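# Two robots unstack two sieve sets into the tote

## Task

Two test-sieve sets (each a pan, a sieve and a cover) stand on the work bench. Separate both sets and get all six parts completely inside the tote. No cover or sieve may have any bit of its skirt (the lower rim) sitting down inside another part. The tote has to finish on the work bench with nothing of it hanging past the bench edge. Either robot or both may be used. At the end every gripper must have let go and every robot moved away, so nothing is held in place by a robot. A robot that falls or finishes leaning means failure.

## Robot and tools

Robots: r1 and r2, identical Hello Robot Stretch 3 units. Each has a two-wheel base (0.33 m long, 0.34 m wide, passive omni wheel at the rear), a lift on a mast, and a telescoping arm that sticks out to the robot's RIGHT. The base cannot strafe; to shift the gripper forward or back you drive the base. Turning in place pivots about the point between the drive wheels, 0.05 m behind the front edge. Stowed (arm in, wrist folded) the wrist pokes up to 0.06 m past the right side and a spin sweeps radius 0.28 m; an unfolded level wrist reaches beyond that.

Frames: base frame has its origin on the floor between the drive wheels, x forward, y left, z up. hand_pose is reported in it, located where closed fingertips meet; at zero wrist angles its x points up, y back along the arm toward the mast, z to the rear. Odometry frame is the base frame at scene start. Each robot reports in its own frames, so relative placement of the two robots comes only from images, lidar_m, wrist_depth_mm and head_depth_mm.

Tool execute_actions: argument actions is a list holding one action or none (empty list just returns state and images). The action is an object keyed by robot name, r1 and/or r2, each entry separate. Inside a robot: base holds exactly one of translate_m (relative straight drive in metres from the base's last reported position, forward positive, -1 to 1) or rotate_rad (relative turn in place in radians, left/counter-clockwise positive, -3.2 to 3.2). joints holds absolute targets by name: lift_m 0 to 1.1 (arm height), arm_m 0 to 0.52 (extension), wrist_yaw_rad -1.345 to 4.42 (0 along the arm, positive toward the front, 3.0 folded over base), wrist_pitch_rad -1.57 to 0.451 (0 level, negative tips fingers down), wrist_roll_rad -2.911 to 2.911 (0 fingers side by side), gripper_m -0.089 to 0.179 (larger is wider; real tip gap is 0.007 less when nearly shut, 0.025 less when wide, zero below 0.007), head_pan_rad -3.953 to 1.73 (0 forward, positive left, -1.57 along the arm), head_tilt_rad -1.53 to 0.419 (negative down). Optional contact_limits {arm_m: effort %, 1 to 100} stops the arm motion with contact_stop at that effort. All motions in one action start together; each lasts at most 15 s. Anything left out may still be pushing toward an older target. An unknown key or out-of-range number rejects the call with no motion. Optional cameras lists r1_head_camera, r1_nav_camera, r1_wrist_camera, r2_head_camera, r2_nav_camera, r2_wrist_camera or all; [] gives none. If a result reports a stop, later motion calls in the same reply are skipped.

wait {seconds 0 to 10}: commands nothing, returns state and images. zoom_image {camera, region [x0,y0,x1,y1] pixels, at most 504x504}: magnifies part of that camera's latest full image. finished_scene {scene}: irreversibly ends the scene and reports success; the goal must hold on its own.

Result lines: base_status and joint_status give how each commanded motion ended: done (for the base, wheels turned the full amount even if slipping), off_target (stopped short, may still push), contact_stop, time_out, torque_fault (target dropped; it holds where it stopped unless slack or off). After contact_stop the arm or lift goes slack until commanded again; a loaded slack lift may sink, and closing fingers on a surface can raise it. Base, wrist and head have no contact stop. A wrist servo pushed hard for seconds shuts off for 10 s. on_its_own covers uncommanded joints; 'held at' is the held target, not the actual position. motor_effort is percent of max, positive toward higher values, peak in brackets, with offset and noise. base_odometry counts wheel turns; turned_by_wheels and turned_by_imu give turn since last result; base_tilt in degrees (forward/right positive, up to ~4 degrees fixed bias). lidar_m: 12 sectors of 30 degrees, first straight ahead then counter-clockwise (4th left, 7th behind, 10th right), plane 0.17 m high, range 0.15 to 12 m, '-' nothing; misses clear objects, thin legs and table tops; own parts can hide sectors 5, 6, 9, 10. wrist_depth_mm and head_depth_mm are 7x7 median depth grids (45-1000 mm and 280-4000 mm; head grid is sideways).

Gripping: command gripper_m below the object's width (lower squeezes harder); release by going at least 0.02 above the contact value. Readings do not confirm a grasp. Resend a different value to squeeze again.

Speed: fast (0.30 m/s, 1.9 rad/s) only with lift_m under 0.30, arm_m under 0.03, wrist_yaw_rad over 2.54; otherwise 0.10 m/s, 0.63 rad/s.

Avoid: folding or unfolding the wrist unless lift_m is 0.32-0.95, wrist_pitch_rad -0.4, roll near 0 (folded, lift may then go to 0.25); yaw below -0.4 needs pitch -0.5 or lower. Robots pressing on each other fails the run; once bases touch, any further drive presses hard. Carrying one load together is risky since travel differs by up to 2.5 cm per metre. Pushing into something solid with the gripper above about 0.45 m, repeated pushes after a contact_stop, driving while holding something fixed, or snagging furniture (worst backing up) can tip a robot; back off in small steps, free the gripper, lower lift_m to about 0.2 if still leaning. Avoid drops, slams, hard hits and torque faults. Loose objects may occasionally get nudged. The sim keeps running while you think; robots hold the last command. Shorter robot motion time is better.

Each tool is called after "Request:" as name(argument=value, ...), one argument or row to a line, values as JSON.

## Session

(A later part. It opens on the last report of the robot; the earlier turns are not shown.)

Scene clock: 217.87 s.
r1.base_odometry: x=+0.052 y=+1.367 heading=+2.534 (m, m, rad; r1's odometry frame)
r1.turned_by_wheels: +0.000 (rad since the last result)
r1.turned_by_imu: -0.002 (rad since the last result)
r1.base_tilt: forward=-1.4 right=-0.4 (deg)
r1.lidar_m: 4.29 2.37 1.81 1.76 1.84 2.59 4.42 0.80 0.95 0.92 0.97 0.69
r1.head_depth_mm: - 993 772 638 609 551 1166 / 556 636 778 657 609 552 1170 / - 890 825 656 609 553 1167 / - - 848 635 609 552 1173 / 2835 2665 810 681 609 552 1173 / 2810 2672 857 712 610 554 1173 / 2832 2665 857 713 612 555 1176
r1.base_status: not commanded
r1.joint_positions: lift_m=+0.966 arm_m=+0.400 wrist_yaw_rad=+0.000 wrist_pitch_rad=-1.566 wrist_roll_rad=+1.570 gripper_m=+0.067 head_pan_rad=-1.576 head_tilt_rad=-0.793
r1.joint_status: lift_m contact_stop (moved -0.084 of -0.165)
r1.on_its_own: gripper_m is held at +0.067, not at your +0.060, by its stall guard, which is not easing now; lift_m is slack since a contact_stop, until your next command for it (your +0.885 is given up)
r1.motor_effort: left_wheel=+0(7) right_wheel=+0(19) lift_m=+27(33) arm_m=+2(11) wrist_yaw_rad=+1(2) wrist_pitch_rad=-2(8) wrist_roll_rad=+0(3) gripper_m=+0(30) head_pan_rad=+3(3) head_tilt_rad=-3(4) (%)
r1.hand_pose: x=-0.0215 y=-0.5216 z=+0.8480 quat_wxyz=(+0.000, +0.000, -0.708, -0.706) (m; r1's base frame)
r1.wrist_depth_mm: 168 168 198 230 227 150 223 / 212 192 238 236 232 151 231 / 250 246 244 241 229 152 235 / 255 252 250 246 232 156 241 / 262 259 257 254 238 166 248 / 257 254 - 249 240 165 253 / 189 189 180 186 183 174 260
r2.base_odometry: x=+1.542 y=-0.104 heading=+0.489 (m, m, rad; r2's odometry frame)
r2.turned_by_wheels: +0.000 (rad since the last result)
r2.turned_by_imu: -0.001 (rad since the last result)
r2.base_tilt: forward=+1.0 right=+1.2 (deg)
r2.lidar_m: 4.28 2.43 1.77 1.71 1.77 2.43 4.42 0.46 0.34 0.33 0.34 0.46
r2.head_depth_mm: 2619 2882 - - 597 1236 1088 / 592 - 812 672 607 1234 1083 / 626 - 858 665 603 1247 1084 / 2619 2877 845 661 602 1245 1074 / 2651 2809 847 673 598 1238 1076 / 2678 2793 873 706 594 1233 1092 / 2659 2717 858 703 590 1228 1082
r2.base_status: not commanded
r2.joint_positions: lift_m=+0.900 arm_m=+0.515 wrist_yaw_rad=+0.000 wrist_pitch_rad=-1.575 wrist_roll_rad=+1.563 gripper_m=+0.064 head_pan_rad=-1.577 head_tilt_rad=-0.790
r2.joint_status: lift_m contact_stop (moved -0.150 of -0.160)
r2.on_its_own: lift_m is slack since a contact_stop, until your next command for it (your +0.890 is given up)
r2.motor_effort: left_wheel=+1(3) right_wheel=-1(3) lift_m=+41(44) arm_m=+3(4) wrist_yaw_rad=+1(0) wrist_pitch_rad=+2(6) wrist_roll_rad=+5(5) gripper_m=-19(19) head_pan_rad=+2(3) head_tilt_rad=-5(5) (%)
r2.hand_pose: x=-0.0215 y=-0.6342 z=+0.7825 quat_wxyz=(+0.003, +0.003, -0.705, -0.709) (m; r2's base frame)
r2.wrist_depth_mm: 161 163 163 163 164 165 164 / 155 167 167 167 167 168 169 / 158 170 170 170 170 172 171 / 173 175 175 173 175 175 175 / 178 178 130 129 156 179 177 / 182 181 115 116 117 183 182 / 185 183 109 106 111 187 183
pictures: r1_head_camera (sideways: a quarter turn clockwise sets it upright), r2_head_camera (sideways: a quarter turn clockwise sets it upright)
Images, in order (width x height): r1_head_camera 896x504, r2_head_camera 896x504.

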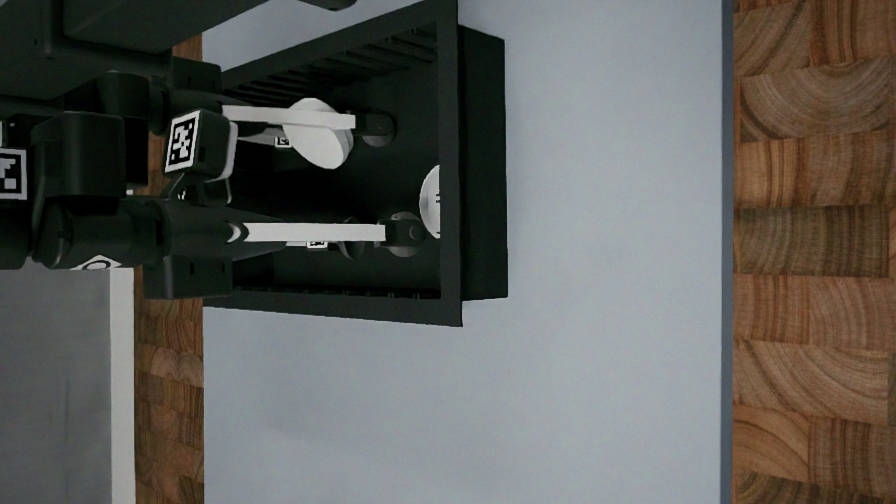

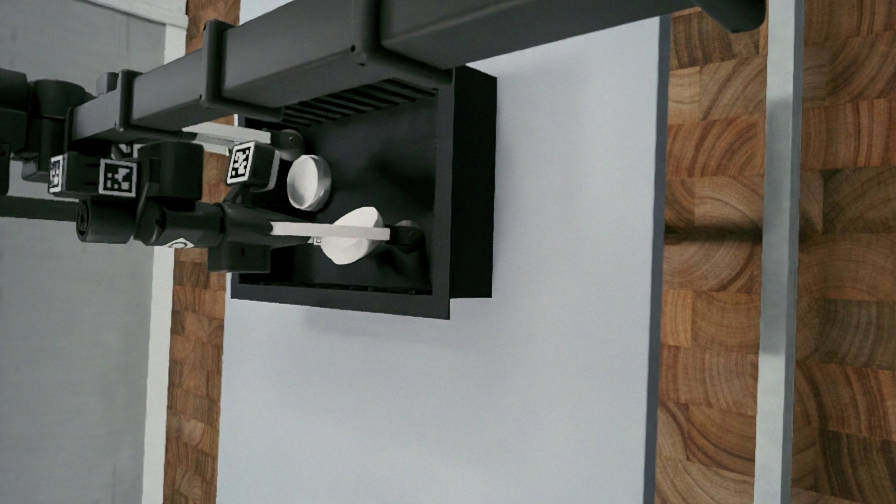

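Request:
execute_actions(
  actions=[
    {"r1":{"joints":{"lift_m":1.03,"gripper_m":0.13}},"r2":{"joints":{"gripper_m":0.13,"lift_m":0.905}}},
  ],
  cameras=[],
)

Request:
execute_actions(
  actions=[
    {"r1":{"joints":{"wrist_roll_rad":0}},"r2":{"joints":{"lift_m":1.03,"arm_m":0.42,"wrist_roll_rad":0}}},
  ],
  cameras=["r1_wrist_camera","r2_wrist_camera","r1_head_camera","r2_head_camera"],
)

Scene clock: 225.50 s.
r1.base_odometry: x=+0.052 y=+1.367 heading=+2.534 (m, m, rad; r1's odometry frame)
r1.turned_by_wheels: +0.000 (rad since the last result)
r1.turned_by_imu: +0.001 (rad since the last result)
r1.base_tilt: forward=-1.3 right=-0.4 (deg)
r1.lidar_m: 4.32 2.38 1.81 1.75 1.84 2.60 4.44 0.80 0.95 0.92 0.97 0.69
r1.head_depth_mm: 2806 1027 780 638 608 551 1167 / 530 638 777 658 608 552 1166 / 520 866 846 658 609 553 1171 / - 888 847 656 610 552 1171 / 2846 2662 809 680 609 554 1175 / 2806 2670 855 713 611 554 1164 / 2807 2657 858 714 610 554 1176
r1.base_status: not commanded
r1.joint_positions: lift_m=+1.030 arm_m=+0.400 wrist_yaw_rad=+0.000 wrist_pitch_rad=-1.566 wrist_roll_rad=+1.570 gripper_m=+0.130 head_pan_rad=-1.576 head_tilt_rad=-0.793
r1.joint_status: all done
r1.motor_effort: left_wheel=+0(0) right_wheel=+0(1) lift_m=+36(35) arm_m=+2(1) wrist_yaw_rad=+1(1) wrist_pitch_rad=-2(2) wrist_roll_rad=+0(0) gripper_m=+0(99) head_pan_rad=+3(3) head_tilt_rad=-3(3) (%)
r1.hand_pose: x=-0.0215 y=-0.5216 z=+0.9120 quat_wxyz=(+0.000, +0.000, -0.708, -0.706) (m; r1's base frame)
r1.wrist_depth_mm: 128 152 271 292 287 285 283 / 308 304 279 298 293 292 290 / 122 312 308 306 293 300 298 / 122 320 317 311 295 308 305 / 328 327 321 320 309 312 312 / 255 261 251 249 239 - 322 / 355 351 345 342 337 331 -
r2.base_odometry: x=+1.542 y=-0.104 heading=+0.489 (m, m, rad; r2's odometry frame)
r2.turned_by_wheels: +0.000 (rad since the last result)
r2.turned_by_imu: -0.001 (rad since the last result)
r2.base_tilt: forward=+1.0 right=+1.2 (deg)
r2.lidar_m: 4.27 2.44 1.78 1.71 1.77 2.42 4.42 0.46 0.34 0.33 0.34 0.46
r2.head_depth_mm: 2611 2935 - - 596 1236 1096 / 612 - 809 668 609 1238 1087 / 2503 - 860 665 604 1246 1083 / 2622 2868 865 661 601 1242 1083 / 2685 2829 852 674 596 1244 1078 / 2650 2820 867 705 592 1237 1087 / 2678 2747 863 702 592 1224 1078
r2.base_status: not commanded
r2.joint_positions: lift_m=+0.905 arm_m=+0.515 wrist_yaw_rad=+0.000 wrist_pitch_rad=-1.568 wrist_roll_rad=+1.563 gripper_m=+0.130 head_pan_rad=-1.577 head_tilt_rad=-0.790
r2.joint_status: all done
r2.motor_effort: left_wheel=+1(1) right_wheel=-1(1) lift_m=+47(48) arm_m=+3(3) wrist_yaw_rad=+0(1) wrist_pitch_rad=-1(1) wrist_roll_rad=+5(5) gripper_m=+1(81) head_pan_rad=+3(3) head_tilt_rad=-4(4) (%)
r2.hand_pose: x=-0.0215 y=-0.6362 z=+0.7872 quat_wxyz=(+0.003, +0.003, -0.708, -0.706) (m; r2's base frame)
r2.wrist_depth_mm: 160 167 167 167 168 168 167 / 159 171 171 172 171 171 171 / 164 175 175 174 176 175 175 / 179 178 179 179 179 177 179 / 183 183 181 162 183 182 181 / 189 - 165 164 188 186 185 / 190 182 175 169 190 190 182
pictures: none
No camera images: the call's "cameras" was empty. Leave "cameras" out to get every camera's image.

Scene clock: 227.47 s.
r1.base_odometry: x=+0.052 y=+1.367 heading=+2.534 (m, m, rad; r1's odometry frame)
r1.turned_by_wheels: +0.000 (rad since the last result)
r1.turned_by_imu: +0.000 (rad since the last result)
r1.base_tilt: forward=-1.5 right=-0.5 (deg)
r1.lidar_m: 4.30 2.38 1.81 1.76 1.84 2.59 4.42 0.80 0.95 0.92 0.97 0.69
r1.head_depth_mm: 2812 1026 772 661 610 551 1169 / 645 923 812 664 608 552 1166 / 2840 904 823 660 610 553 1168 / - 883 803 664 611 552 1169 / 2824 2685 829 713 610 552 1171 / 2835 2686 856 713 611 555 1172 / 2819 2710 855 715 609 555 1164
r1.base_status: not commanded
r1.joint_positions: lift_m=+1.030 arm_m=+0.400 wrist_yaw_rad=+0.000 wrist_pitch_rad=-1.566 wrist_roll_rad=+0.004 gripper_m=+0.130 head_pan_rad=-1.576 head_tilt_rad=-0.793
r1.joint_status: all done
r1.motor_effort: left_wheel=+0(0) right_wheel=-1(1) lift_m=+35(35) arm_m=+2(2) wrist_yaw_rad=+1(0) wrist_pitch_rad=-1(2) wrist_roll_rad=-2(2) gripper_m=+0(0) head_pan_rad=+3(2) head_tilt_rad=-3(3) (%)
r1.hand_pose: x=-0.0216 y=-0.5218 z=+0.9120 quat_wxyz=(+0.500, +0.498, -0.502, -0.500) (m; r1's base frame)
r1.wrist_depth_mm: 302 301 296 291 288 266 253 / 309 306 302 296 295 292 259 / 316 314 313 302 303 300 265 / 324 322 318 311 300 306 269 / 333 330 325 317 305 313 276 / 345 340 334 245 263 - 231 / 352 348 346 339 338 333 330
r2.base_odometry: x=+1.542 y=-0.104 heading=+0.489 (m, m, rad; r2's odometry frame)
r2.turned_by_wheels: +0.000 (rad since the last result)
r2.turned_by_imu: +0.000 (rad since the last result)
r2.base_tilt: forward=+1.0 right=+1.1 (deg)
r2.lidar_m: 4.27 2.43 1.77 1.71 1.78 2.42 4.43 0.46 0.34 0.33 0.34 0.46
r2.head_depth_mm: 2713 2863 909 711 613 1241 1093 / 597 2892 820 663 609 1240 1093 / - 2775 864 715 604 1252 1082 / 2653 2703 859 711 602 1249 1081 / 2628 2825 832 658 596 1230 1074 / 2673 2768 869 704 594 1224 1086 / 2677 2781 865 701 589 1218 1084
r2.base_status: not commanded
r2.joint_positions: lift_m=+1.030 arm_m=+0.420 wrist_yaw_rad=-0.002 wrist_pitch_rad=-1.565 wrist_roll_rad=+0.007 gripper_m=+0.130 head_pan_rad=-1.577 head_tilt_rad=-0.790
r2.joint_status: all done
r2.motor_effort: left_wheel=+1(4) right_wheel=-1(5) lift_m=+46(49) arm_m=-4(8) wrist_yaw_rad=+2(2) wrist_pitch_rad=-1(5) wrist_roll_rad=-4(10) gripper_m=+0(1) head_pan_rad=+2(3) head_tilt_rad=-4(4) (%)
r2.hand_pose: x=-0.0216 y=-0.5425 z=+0.9122 quat_wxyz=(+0.499, +0.496, -0.503, -0.501) (m; r2's base frame)
r2.wrist_depth_mm: 287 285 287 287 289 234 293 / 292 293 272 291 294 242 301 / 295 294 274 298 300 246 307 / 304 303 291 305 305 250 310 / 309 311 286 310 315 241 318 / 316 - 271 317 316 230 325 / 324 326 237 249 245 237 333
pictures: r1_head_camera (sideways: a quarter turn clockwise sets it upright), r1_wrist_camera, r2_head_camera (sideways: a quarter turn clockwise sets it upright), r2_wrist_camera
Images, in order (width x height): r1_head_camera 896x504, r1_wrist_camera 644x364, r2_head_camera 896x504, r2_wrist_camera 644x364.

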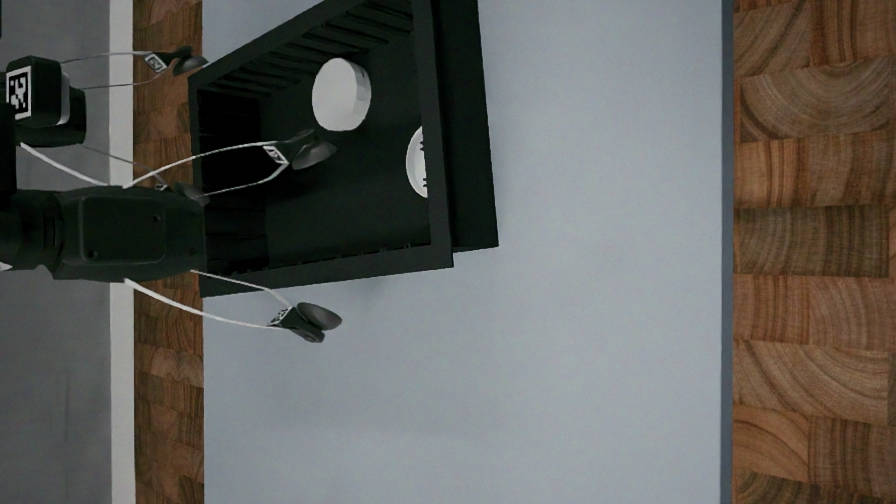

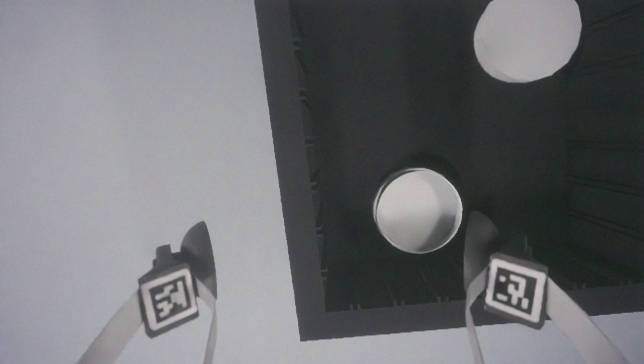

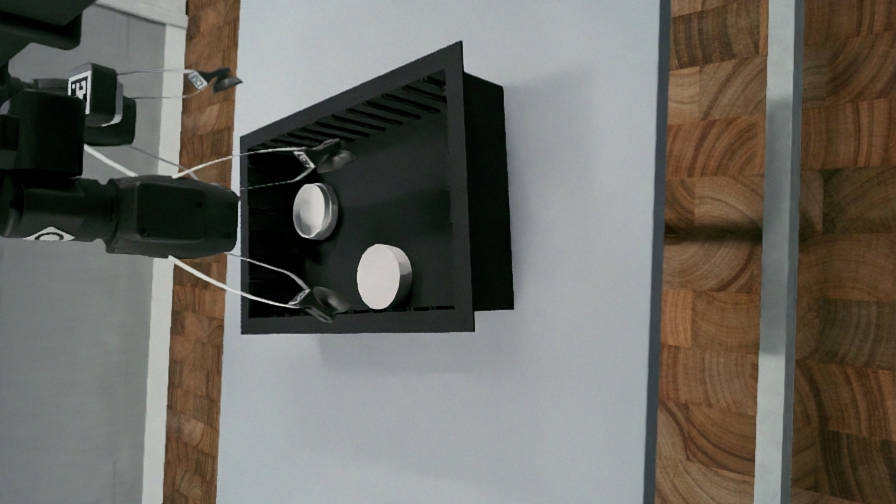

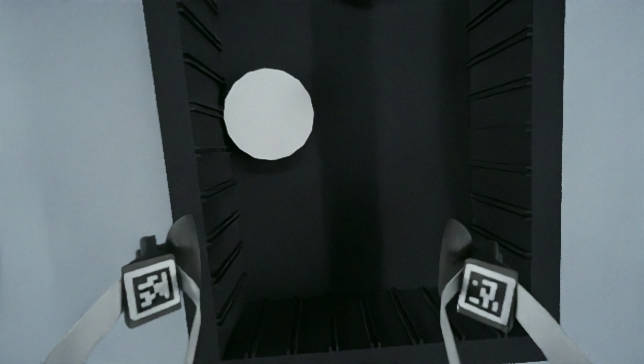

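Request:
execute_actions(
  actions=[
    {"r1":{"base":{"translate_m":0.50},"joints":{"arm_m":0.291,"lift_m":1.0}},"r2":{"base":{"translate_m":0.435},"joints":{"arm_m":0.333,"lift_m":1.0}}},
  ],
  cameras=["r1_wrist_camera","r2_wrist_camera"],
)

Scene clock: 241.30 s.
r1.base_odometry: x=-0.359 y=+1.652 heading=+2.534 (m, m, rad; r1's odometry frame)
r1.turned_by_wheels: +0.000 (rad since the last result)
r1.turned_by_imu: +0.001 (rad since the last result)
r1.base_tilt: forward=-1.5 right=-0.4 (deg)
r1.lidar_m: 3.82 2.38 1.77 1.74 1.82 2.56 1.28 1.29 0.97 0.94 0.32 3.91
r1.head_depth_mm: 2950 2647 851 710 608 561 1170 / - 1831 850 692 607 562 1169 / - 2631 829 709 609 563 1171 / - - 817 711 598 564 1168 / 2830 2676 852 696 609 563 1138 / 2818 2705 882 712 611 566 1149 / 2836 2668 2128 1757 636 565 1173
r1.base_status: done
r1.joint_positions: lift_m=+1.000 arm_m=+0.291 wrist_yaw_rad=+0.000 wrist_pitch_rad=-1.566 wrist_roll_rad=+0.003 gripper_m=+0.130 head_pan_rad=-1.576 head_tilt_rad=-0.793
r1.joint_status: all done
r1.motor_effort: left_wheel=+0(4) right_wheel=-1(6) lift_m=+18(33) arm_m=-6(6) wrist_yaw_rad=+0(1) wrist_pitch_rad=-2(2) wrist_roll_rad=-1(2) gripper_m=+0(0) head_pan_rad=+3(3) head_tilt_rad=-3(3) (%)
r1.hand_pose: x=-0.0216 y=-0.4133 z=+0.8827 quat_wxyz=(+0.500, +0.498, -0.502, -0.500) (m; r1's base frame)
r1.wrist_depth_mm: - 272 269 267 264 261 259 / - 278 275 273 269 268 263 / - 284 281 279 276 274 271 / - 291 290 252 282 279 276 / - 298 294 255 289 284 283 / - - 301 301 298 - 292 / - 314 312 308 305 301 297
r2.base_odometry: x=+1.926 y=+0.100 heading=+0.489 (m, m, rad; r2's odometry frame)
r2.turned_by_wheels: +0.000 (rad since the last result)
r2.turned_by_imu: -0.002 (rad since the last result)
r2.base_tilt: forward=+1.0 right=+1.2 (deg)
r2.lidar_m: 3.85 2.44 1.78 1.70 1.78 2.42 1.25 0.46 0.34 0.32 0.34 3.98
r2.head_depth_mm: - 2820 875 731 612 1237 1088 / - 2781 900 727 607 1240 1085 / - - 862 703 604 1244 1088 / 2663 2822 853 672 603 1257 1074 / 2681 2811 879 693 598 1238 1074 / 2659 2802 875 707 594 904 1087 / 2638 2761 2136 722 589 1186 1099
r2.base_status: done
r2.joint_positions: lift_m=+1.000 arm_m=+0.333 wrist_yaw_rad=-0.001 wrist_pitch_rad=-1.566 wrist_roll_rad=+0.006 gripper_m=+0.130 head_pan_rad=-1.577 head_tilt_rad=-0.790
r2.joint_status: all done
r2.motor_effort: left_wheel=+1(5) right_wheel=-1(1) lift_m=+36(44) arm_m=-4(6) wrist_yaw_rad=+1(1) wrist_pitch_rad=-1(1) wrist_roll_rad=-4(4) gripper_m=+0(1) head_pan_rad=+2(3) head_tilt_rad=-4(4) (%)
r2.hand_pose: x=-0.0216 y=-0.4555 z=+0.8825 quat_wxyz=(+0.499, +0.497, -0.503, -0.501) (m; r2's base frame)
r2.wrist_depth_mm: 260 259 262 261 264 263 265 / 263 262 265 268 268 270 271 / 268 271 270 272 273 276 277 / 275 276 277 245 280 282 280 / 277 281 281 248 285 286 290 / 286 - 288 289 290 291 291 / 291 290 296 297 296 301 301
pictures: r1_wrist_camera, r2_wrist_camera
Images, in order (width x height): r1_wrist_camera 644x364, r2_wrist_camera 644x364.

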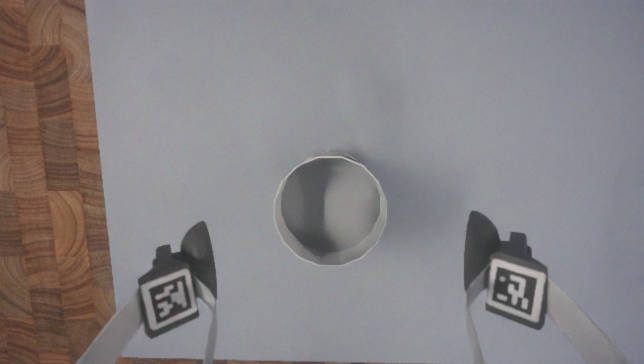

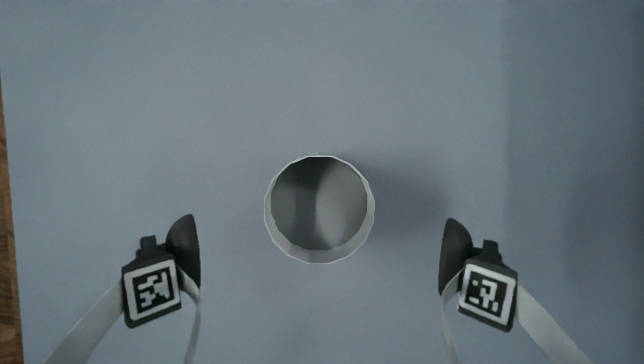

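Request:
execute_actions(
  actions=[
    {"r1":{"joints":{"lift_m":0.902}},"r2":{"joints":{"lift_m":0.908}}},
  ],
  cameras=[],
)

Request:
execute_actions(
  actions=[
    {"r1":{"joints":{"gripper_m":0.06}},"r2":{"joints":{"gripper_m":0.06}}},
  ],
  cameras=["r1_wrist_camera","r2_wrist_camera"],
)

Request:
execute_actions(
  actions=[
    {"r1":{"joints":{"lift_m":1.03}},"r2":{"joints":{"lift_m":1.03}}},
  ],
  cameras=["r1_wrist_camera","r2_wrist_camera","r1_head_camera","r2_head_camera"],
)

Scene clock: 250.30 s.
r1.base_odometry: x=-0.359 y=+1.652 heading=+2.534 (m, m, rad; r1's odometry frame)
r1.turned_by_wheels: +0.000 (rad since the last result)
r1.turned_by_imu: +0.001 (rad since the last result)
r1.base_tilt: forward=-1.4 right=-0.4 (deg)
r1.lidar_m: 3.81 2.39 1.77 1.74 1.83 2.57 1.28 1.29 0.97 0.94 0.32 3.92
r1.head_depth_mm: 2823 - - 693 596 562 1167 / 2766 - 827 710 609 564 1166 / 2804 - 829 712 609 562 1173 / 2846 2648 - 637 597 564 1173 / 2831 2641 854 711 610 565 1131 / 2834 2680 880 712 609 564 1153 / 2848 2650 2128 1774 638 564 1171
r1.base_status: not commanded
r1.joint_positions: lift_m=+0.902 arm_m=+0.291 wrist_yaw_rad=+0.000 wrist_pitch_rad=-1.566 wrist_roll_rad=+0.003 gripper_m=+0.130 head_pan_rad=-1.576 head_tilt_rad=-0.793
r1.joint_status: all done
r1.motor_effort: left_wheel=+0(0) right_wheel=-1(1) lift_m=+18(19) arm_m=-5(6) wrist_yaw_rad=+0(1) wrist_pitch_rad=-2(2) wrist_roll_rad=-1(2) gripper_m=+1(0) head_pan_rad=+3(3) head_tilt_rad=-3(3) (%)
r1.hand_pose: x=-0.0216 y=-0.4133 z=+0.7847 quat_wxyz=(+0.500, +0.498, -0.502, -0.500) (m; r1's base frame)
r1.wrist_depth_mm: 177 176 175 173 171 170 168 / 182 180 178 177 175 173 172 / 186 185 183 181 179 178 176 / 191 189 187 152 183 181 180 / 195 193 157 155 155 185 184 / 200 198 158 159 157 - 189 / 207 204 202 148 197 195 193
r2.base_odometry: x=+1.926 y=+0.100 heading=+0.489 (m, m, rad; r2's odometry frame)
r2.turned_by_wheels: +0.000 (rad since the last result)
r2.turned_by_imu: -0.001 (rad since the last result)
r2.base_tilt: forward=+1.0 right=+1.1 (deg)
r2.lidar_m: 3.84 2.44 1.78 1.71 1.77 2.42 1.25 0.46 0.34 0.32 0.34 4.00
r2.head_depth_mm: 2658 2859 - - 599 1239 1092 / 2611 - 868 726 608 1229 1087 / 2627 - 850 722 604 1252 1081 / 2652 2873 913 657 602 1250 1080 / 2628 2851 877 715 598 1247 1071 / 2644 2835 874 706 593 903 1080 / 2668 2750 2122 720 590 1186 1099
r2.base_status: not commanded
r2.joint_positions: lift_m=+0.908 arm_m=+0.333 wrist_yaw_rad=-0.001 wrist_pitch_rad=-1.566 wrist_roll_rad=+0.006 gripper_m=+0.130 head_pan_rad=-1.577 head_tilt_rad=-0.790
r2.joint_status: all done
r2.motor_effort: left_wheel=+1(1) right_wheel=-1(1) lift_m=+36(34) arm_m=-4(3) wrist_yaw_rad=+2(1) wrist_pitch_rad=-2(1) wrist_roll_rad=-4(4) gripper_m=+1(0) head_pan_rad=+3(3) head_tilt_rad=-5(5) (%)
r2.hand_pose: x=-0.0216 y=-0.4555 z=+0.7905 quat_wxyz=(+0.499, +0.497, -0.503, -0.501) (m; r2's base frame)
r2.wrist_depth_mm: 173 174 175 176 177 177 178 / 176 177 177 179 179 181 181 / 179 181 182 182 183 184 185 / 183 184 184 153 186 187 189 / 188 187 156 155 157 191 192 / 190 - 158 159 158 195 197 / 194 196 197 154 199 200 201
pictures: none
No camera images: the call's "cameras" was empty. Leave "cameras" out to get every camera's image.

Scene clock: 251.50 s.
r1.base_odometry: x=-0.359 y=+1.652 heading=+2.534 (m, m, rad; r1's odometry frame)
r1.turned_by_wheels: +0.000 (rad since the last result)
r1.turned_by_imu: +0.000 (rad since the last result)
r1.base_tilt: forward=-1.4 right=-0.5 (deg)
r1.lidar_m: 3.80 2.38 1.76 1.74 1.82 2.56 1.29 1.29 0.97 0.94 0.32 3.92
r1.head_depth_mm: 2815 - - 692 597 561 1171 / 2769 - 825 710 607 563 1168 / 2780 - 818 711 601 563 1167 / 2861 2635 - 645 597 564 1170 / 2853 2677 856 713 609 564 1144 / 2863 2663 882 713 610 563 1152 / 2855 2669 2115 1780 637 564 1173
r1.base_status: not commanded
r1.joint_positions: lift_m=+0.902 arm_m=+0.291 wrist_yaw_rad=+0.000 wrist_pitch_rad=-1.566 wrist_roll_rad=+0.003 gripper_m=+0.061 head_pan_rad=-1.576 head_tilt_rad=-0.793
r1.joint_status: all done
r1.motor_effort: left_wheel=+0(1) right_wheel=-1(1) lift_m=+19(19) arm_m=-5(6) wrist_yaw_rad=+0(1) wrist_pitch_rad=-1(2) wrist_roll_rad=-2(2) gripper_m=-15(100) head_pan_rad=+3(3) head_tilt_rad=-3(3) (%)
r1.hand_pose: x=-0.0216 y=-0.4133 z=+0.7847 quat_wxyz=(+0.500, +0.498, -0.502, -0.500) (m; r1's base frame)
r1.wrist_depth_mm: 178 176 174 173 171 170 168 / 182 181 179 177 175 174 172 / 186 185 184 180 179 178 176 / 191 189 186 152 182 182 180 / 195 194 190 154 153 186 184 / 200 199 149 158 156 189 190 / 207 204 202 148 196 196 193
r2.base_odometry: x=+1.926 y=+0.100 heading=+0.489 (m, m, rad; r2's odometry frame)
r2.turned_by_wheels: +0.000 (rad since the last result)
r2.turned_by_imu: +0.000 (rad since the last result)
r2.base_tilt: forward=+1.0 right=+1.1 (deg)
r2.lidar_m: 3.85 2.44 1.77 1.71 1.78 2.42 1.25 0.46 0.34 0.32 0.34 4.00
r2.head_depth_mm: 2634 2915 - - 598 1235 1090 / 2618 - 873 726 608 1233 1089 / 2657 - 852 723 605 1251 1078 / 2643 2824 913 652 602 1245 1082 / 2654 2846 878 711 599 1243 1077 / 2670 2801 873 706 593 907 1084 / 2638 2768 2123 721 591 1189 1104
r2.base_status: not commanded
r2.joint_positions: lift_m=+0.908 arm_m=+0.333 wrist_yaw_rad=-0.001 wrist_pitch_rad=-1.566 wrist_roll_rad=+0.006 gripper_m=+0.061 head_pan_rad=-1.577 head_tilt_rad=-0.790
r2.joint_status: all done
r2.motor_effort: left_wheel=+1(1) right_wheel=-1(1) lift_m=+37(37) arm_m=-4(3) wrist_yaw_rad=+1(1) wrist_pitch_rad=-1(1) wrist_roll_rad=-4(4) gripper_m=-11(84) head_pan_rad=+3(3) head_tilt_rad=-5(4) (%)
r2.hand_pose: x=-0.0216 y=-0.4555 z=+0.7905 quat_wxyz=(+0.499, +0.497, -0.503, -0.501) (m; r2's base frame)
r2.wrist_depth_mm: 174 174 174 175 176 178 178 / 176 177 177 178 179 180 182 / 179 181 180 182 182 183 186 / 183 185 183 152 185 187 189 / 187 188 154 155 155 191 193 / 190 190 151 157 150 196 196 / 195 197 196 150 198 201 201
pictures: r1_wrist_camera, r2_wrist_camera
Images, in order (width x height): r1_wrist_camera 644x364, r2_wrist_camera 644x364.

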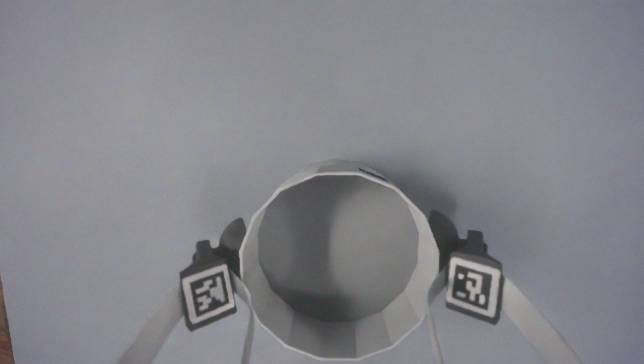

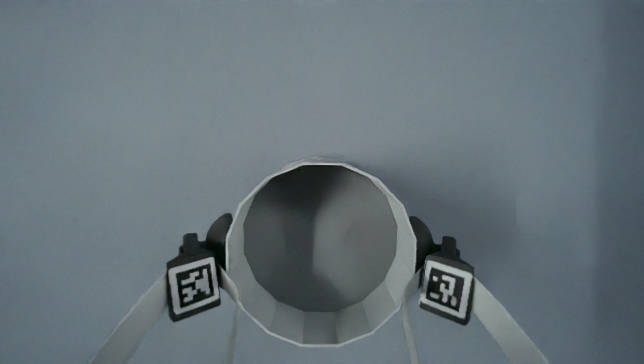

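Scene clock: 253.50 s.
r1.base_odometry: x=-0.359 y=+1.652 heading=+2.534 (m, m, rad; r1's odometry frame)
r1.turned_by_wheels: +0.000 (rad since the last result)
r1.turned_by_imu: +0.000 (rad since the last result)
r1.base_tilt: forward=-1.4 right=-0.5 (deg)
r1.lidar_m: 3.81 2.38 1.77 1.74 1.82 2.56 1.29 1.29 0.97 0.94 0.32 3.94
r1.head_depth_mm: 2822 2642 850 709 608 560 1166 / 2952 2655 849 710 608 563 1171 / - 2635 851 678 608 564 1174 / - - 831 657 603 564 1173 / 2838 2667 854 696 607 563 1139 / 2855 2654 879 712 610 565 1153 / 2851 2669 2120 1779 636 564 1177
r1.base_status: not commanded
r1.joint_positions: lift_m=+1.030 arm_m=+0.291 wrist_yaw_rad=+0.000 wrist_pitch_rad=-1.566 wrist_roll_rad=+0.003 gripper_m=+0.061 head_pan_rad=-1.576 head_tilt_rad=-0.793
r1.joint_status: all done
r1.motor_effort: left_wheel=+0(0) right_wheel=+0(1) lift_m=+36(38) arm_m=-5(5) wrist_yaw_rad=+1(1) wrist_pitch_rad=-1(2) wrist_roll_rad=-2(2) gripper_m=-15(15) head_pan_rad=+3(3) head_tilt_rad=-4(3) (%)
r1.hand_pose: x=-0.0216 y=-0.4133 z=+0.9120 quat_wxyz=(+0.500, +0.498, -0.502, -0.500) (m; r1's base frame)
r1.wrist_depth_mm: - 300 298 295 292 288 287 / - 307 304 301 297 295 292 / - 315 313 308 305 303 300 / - 322 319 152 311 310 307 / - 330 324 154 153 316 312 / - 342 149 158 156 321 322 / - - 342 148 334 - 328
r2.base_odometry: x=+1.926 y=+0.100 heading=+0.489 (m, m, rad; r2's odometry frame)
r2.turned_by_wheels: +0.000 (rad since the last result)
r2.turned_by_imu: +0.000 (rad since the last result)
r2.base_tilt: forward=+1.0 right=+1.1 (deg)
r2.lidar_m: 3.84 2.44 1.78 1.71 1.77 2.42 1.25 0.46 0.34 0.32 0.34 4.00
r2.head_depth_mm: 2697 2861 877 732 610 1230 1090 / - 2835 899 725 608 1229 1084 / - 2843 890 703 605 1250 1082 / 2665 2839 885 677 600 1251 1080 / 2678 2843 880 714 596 1242 1072 / 2648 2763 873 704 592 906 1087 / 2678 2744 2126 724 590 1181 1101
r2.base_status: not commanded
r2.joint_positions: lift_m=+1.030 arm_m=+0.333 wrist_yaw_rad=-0.001 wrist_pitch_rad=-1.566 wrist_roll_rad=+0.006 gripper_m=+0.061 head_pan_rad=-1.577 head_tilt_rad=-0.790
r2.joint_status: all done
r2.motor_effort: left_wheel=+1(1) right_wheel=-1(1) lift_m=+48(49) arm_m=-3(4) wrist_yaw_rad=+2(2) wrist_pitch_rad=-1(1) wrist_roll_rad=-4(4) gripper_m=-12(12) head_pan_rad=+3(3) head_tilt_rad=-4(5) (%)
r2.hand_pose: x=-0.0216 y=-0.4555 z=+0.9122 quat_wxyz=(+0.499, +0.497, -0.503, -0.501) (m; r2's base frame)
r2.wrist_depth_mm: 286 285 288 291 290 293 295 / 292 292 293 295 298 298 300 / 299 299 302 303 303 305 304 / 306 306 305 152 308 309 311 / 311 309 154 155 155 318 318 / - 314 150 157 151 323 326 / - 322 326 150 328 331 333
pictures: r1_head_camera (sideways: a quarter turn clockwise sets it upright), r1_wrist_camera, r2_head_camera (sideways: a quarter turn clockwise sets it upright), r2_wrist_camera
Images, in order (width x height): r1_head_camera 896x504, r1_wrist_camera 644x364, r2_head_camera 896x504, r2_wrist_camera 644x364.

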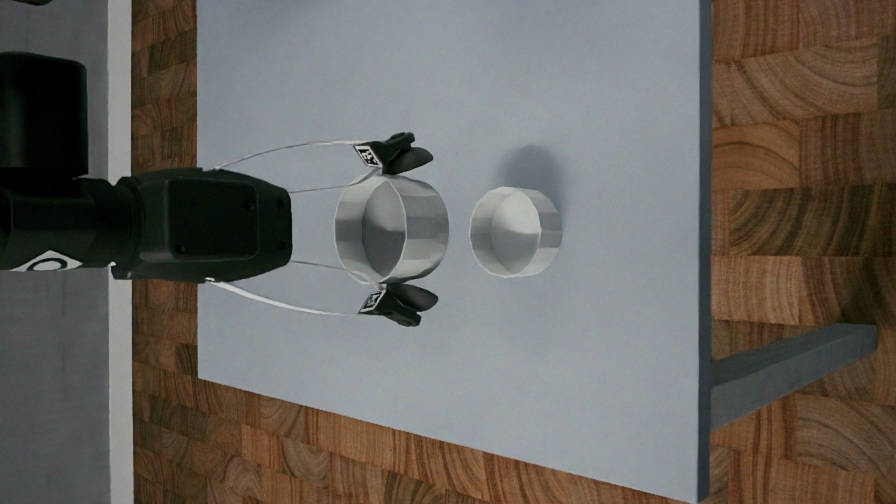

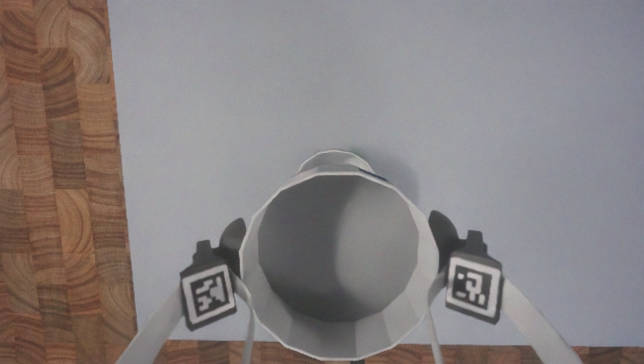

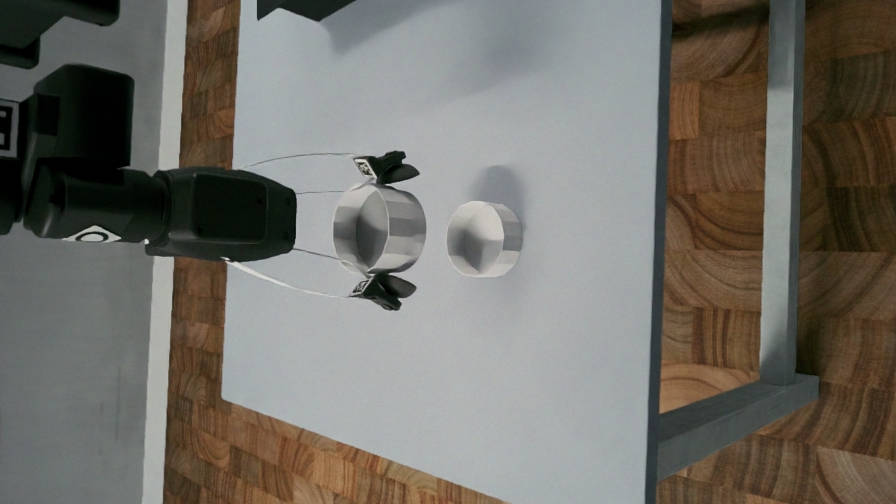

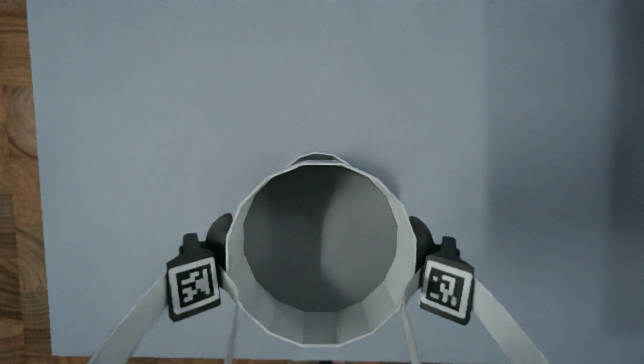

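Request:
execute_actions(
  actions=[
    {"r1":{"base":{"translate_m":-0.553},"joints":{"arm_m":0.506}},"r2":{"base":{"translate_m":-0.42},"joints":{"arm_m":0.379}}},
  ],
  cameras=["r1_wrist_camera","r2_wrist_camera","r1_head_camera"],
)

Scene clock: 278.33 s.
r1.base_odometry: x=+0.095 y=+1.336 heading=+2.534 (m, m, rad; r1's odometry frame)
r1.turned_by_wheels: +0.000 (rad since the last result)
r1.turned_by_imu: +0.002 (rad since the last result)
r1.base_tilt: forward=-1.4 right=-0.4 (deg)
r1.lidar_m: 4.36 2.38 1.80 1.76 1.84 2.59 4.36 0.75 0.95 0.92 0.97 0.74
r1.head_depth_mm: 2787 2635 848 662 608 551 1174 / 2737 920 779 661 608 551 1172 / 2733 780 826 663 608 553 1174 / - 768 824 661 610 554 1172 / 2835 2665 828 681 610 554 1174 / 2786 2715 855 712 610 554 1173 / 2815 2662 857 713 609 553 1174
r1.base_status: done
r1.joint_positions: lift_m=+1.030 arm_m=+0.506 wrist_yaw_rad=+0.000 wrist_pitch_rad=-1.566 wrist_roll_rad=+0.003 gripper_m=+0.061 head_pan_rad=-1.576 head_tilt_rad=-0.793
r1.joint_status: all done
r1.motor_effort: left_wheel=+0(4) right_wheel=+0(6) lift_m=+36(36) arm_m=+6(6) wrist_yaw_rad=+1(1) wrist_pitch_rad=-2(2) wrist_roll_rad=-2(1) gripper_m=-15(15) head_pan_rad=+3(3) head_tilt_rad=-3(4) (%)
r1.hand_pose: x=-0.0216 y=-0.6276 z=+0.9120 quat_wxyz=(+0.500, +0.498, -0.502, -0.500) (m; r1's base frame)
r1.wrist_depth_mm: 301 298 281 291 289 157 211 / 310 306 269 298 295 283 217 / 317 312 253 305 302 278 223 / 325 320 247 152 288 282 231 / 332 329 231 154 153 300 234 / 342 337 148 159 156 275 242 / 349 345 267 148 327 324 285
r2.base_odometry: x=+1.556 y=-0.097 heading=+0.490 (m, m, rad; r2's odometry frame)
r2.turned_by_wheels: +0.000 (rad since the last result)
r2.turned_by_imu: +0.000 (rad since the last result)
r2.base_tilt: forward=+1.0 right=+1.2 (deg)
r2.lidar_m: 4.25 2.43 1.78 1.71 1.78 2.42 4.45 0.46 0.34 0.33 0.34 0.46
r2.head_depth_mm: 2702 2865 911 696 611 1237 1095 / 516 695 804 667 606 1225 1085 / - 703 672 716 603 1247 1080 / 2621 2822 610 714 600 1248 1080 / 2663 2873 849 673 597 1238 1075 / 2644 2775 876 706 593 1236 1084 / 2664 2751 864 701 592 1228 1081
r2.base_status: done
r2.joint_positions: lift_m=+1.030 arm_m=+0.379 wrist_yaw_rad=-0.001 wrist_pitch_rad=-1.566 wrist_roll_rad=+0.006 gripper_m=+0.061 head_pan_rad=-1.577 head_tilt_rad=-0.790
r2.joint_status: all done
r2.motor_effort: left_wheel=+1(3) right_wheel=-1(6) lift_m=+48(48) arm_m=+4(3) wrist_yaw_rad=+1(1) wrist_pitch_rad=-1(1) wrist_roll_rad=-4(4) gripper_m=-11(12) head_pan_rad=+2(3) head_tilt_rad=-4(5) (%)
r2.hand_pose: x=-0.0216 y=-0.5009 z=+0.9122 quat_wxyz=(+0.499, +0.497, -0.503, -0.501) (m; r2's base frame)
r2.wrist_depth_mm: 285 287 253 288 290 147 293 / 292 292 243 274 295 275 298 / 296 299 239 299 298 278 304 / 304 305 223 152 304 283 311 / 310 310 154 155 155 290 320 / 313 316 150 157 150 234 322 / 324 326 327 151 327 330 328
pictures: r1_head_camera (sideways: a quarter turn clockwise sets it upright), r1_wrist_camera, r2_wrist_camera
Images, in order (width x height): r1_head_camera 896x504, r1_wrist_camera 644x364, r2_wrist_camera 644x364.

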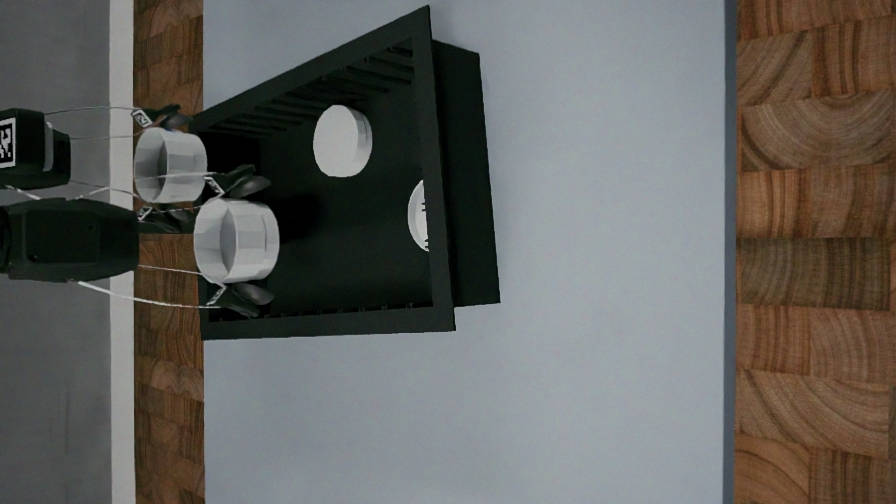

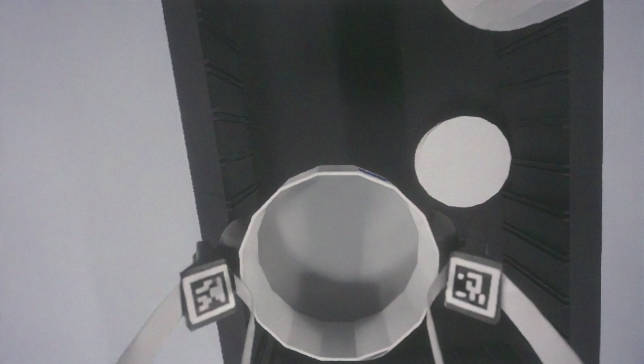

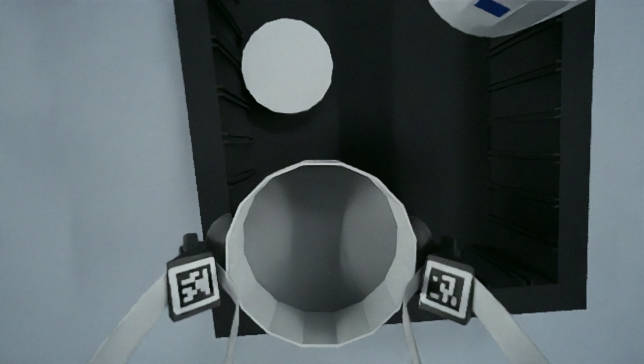

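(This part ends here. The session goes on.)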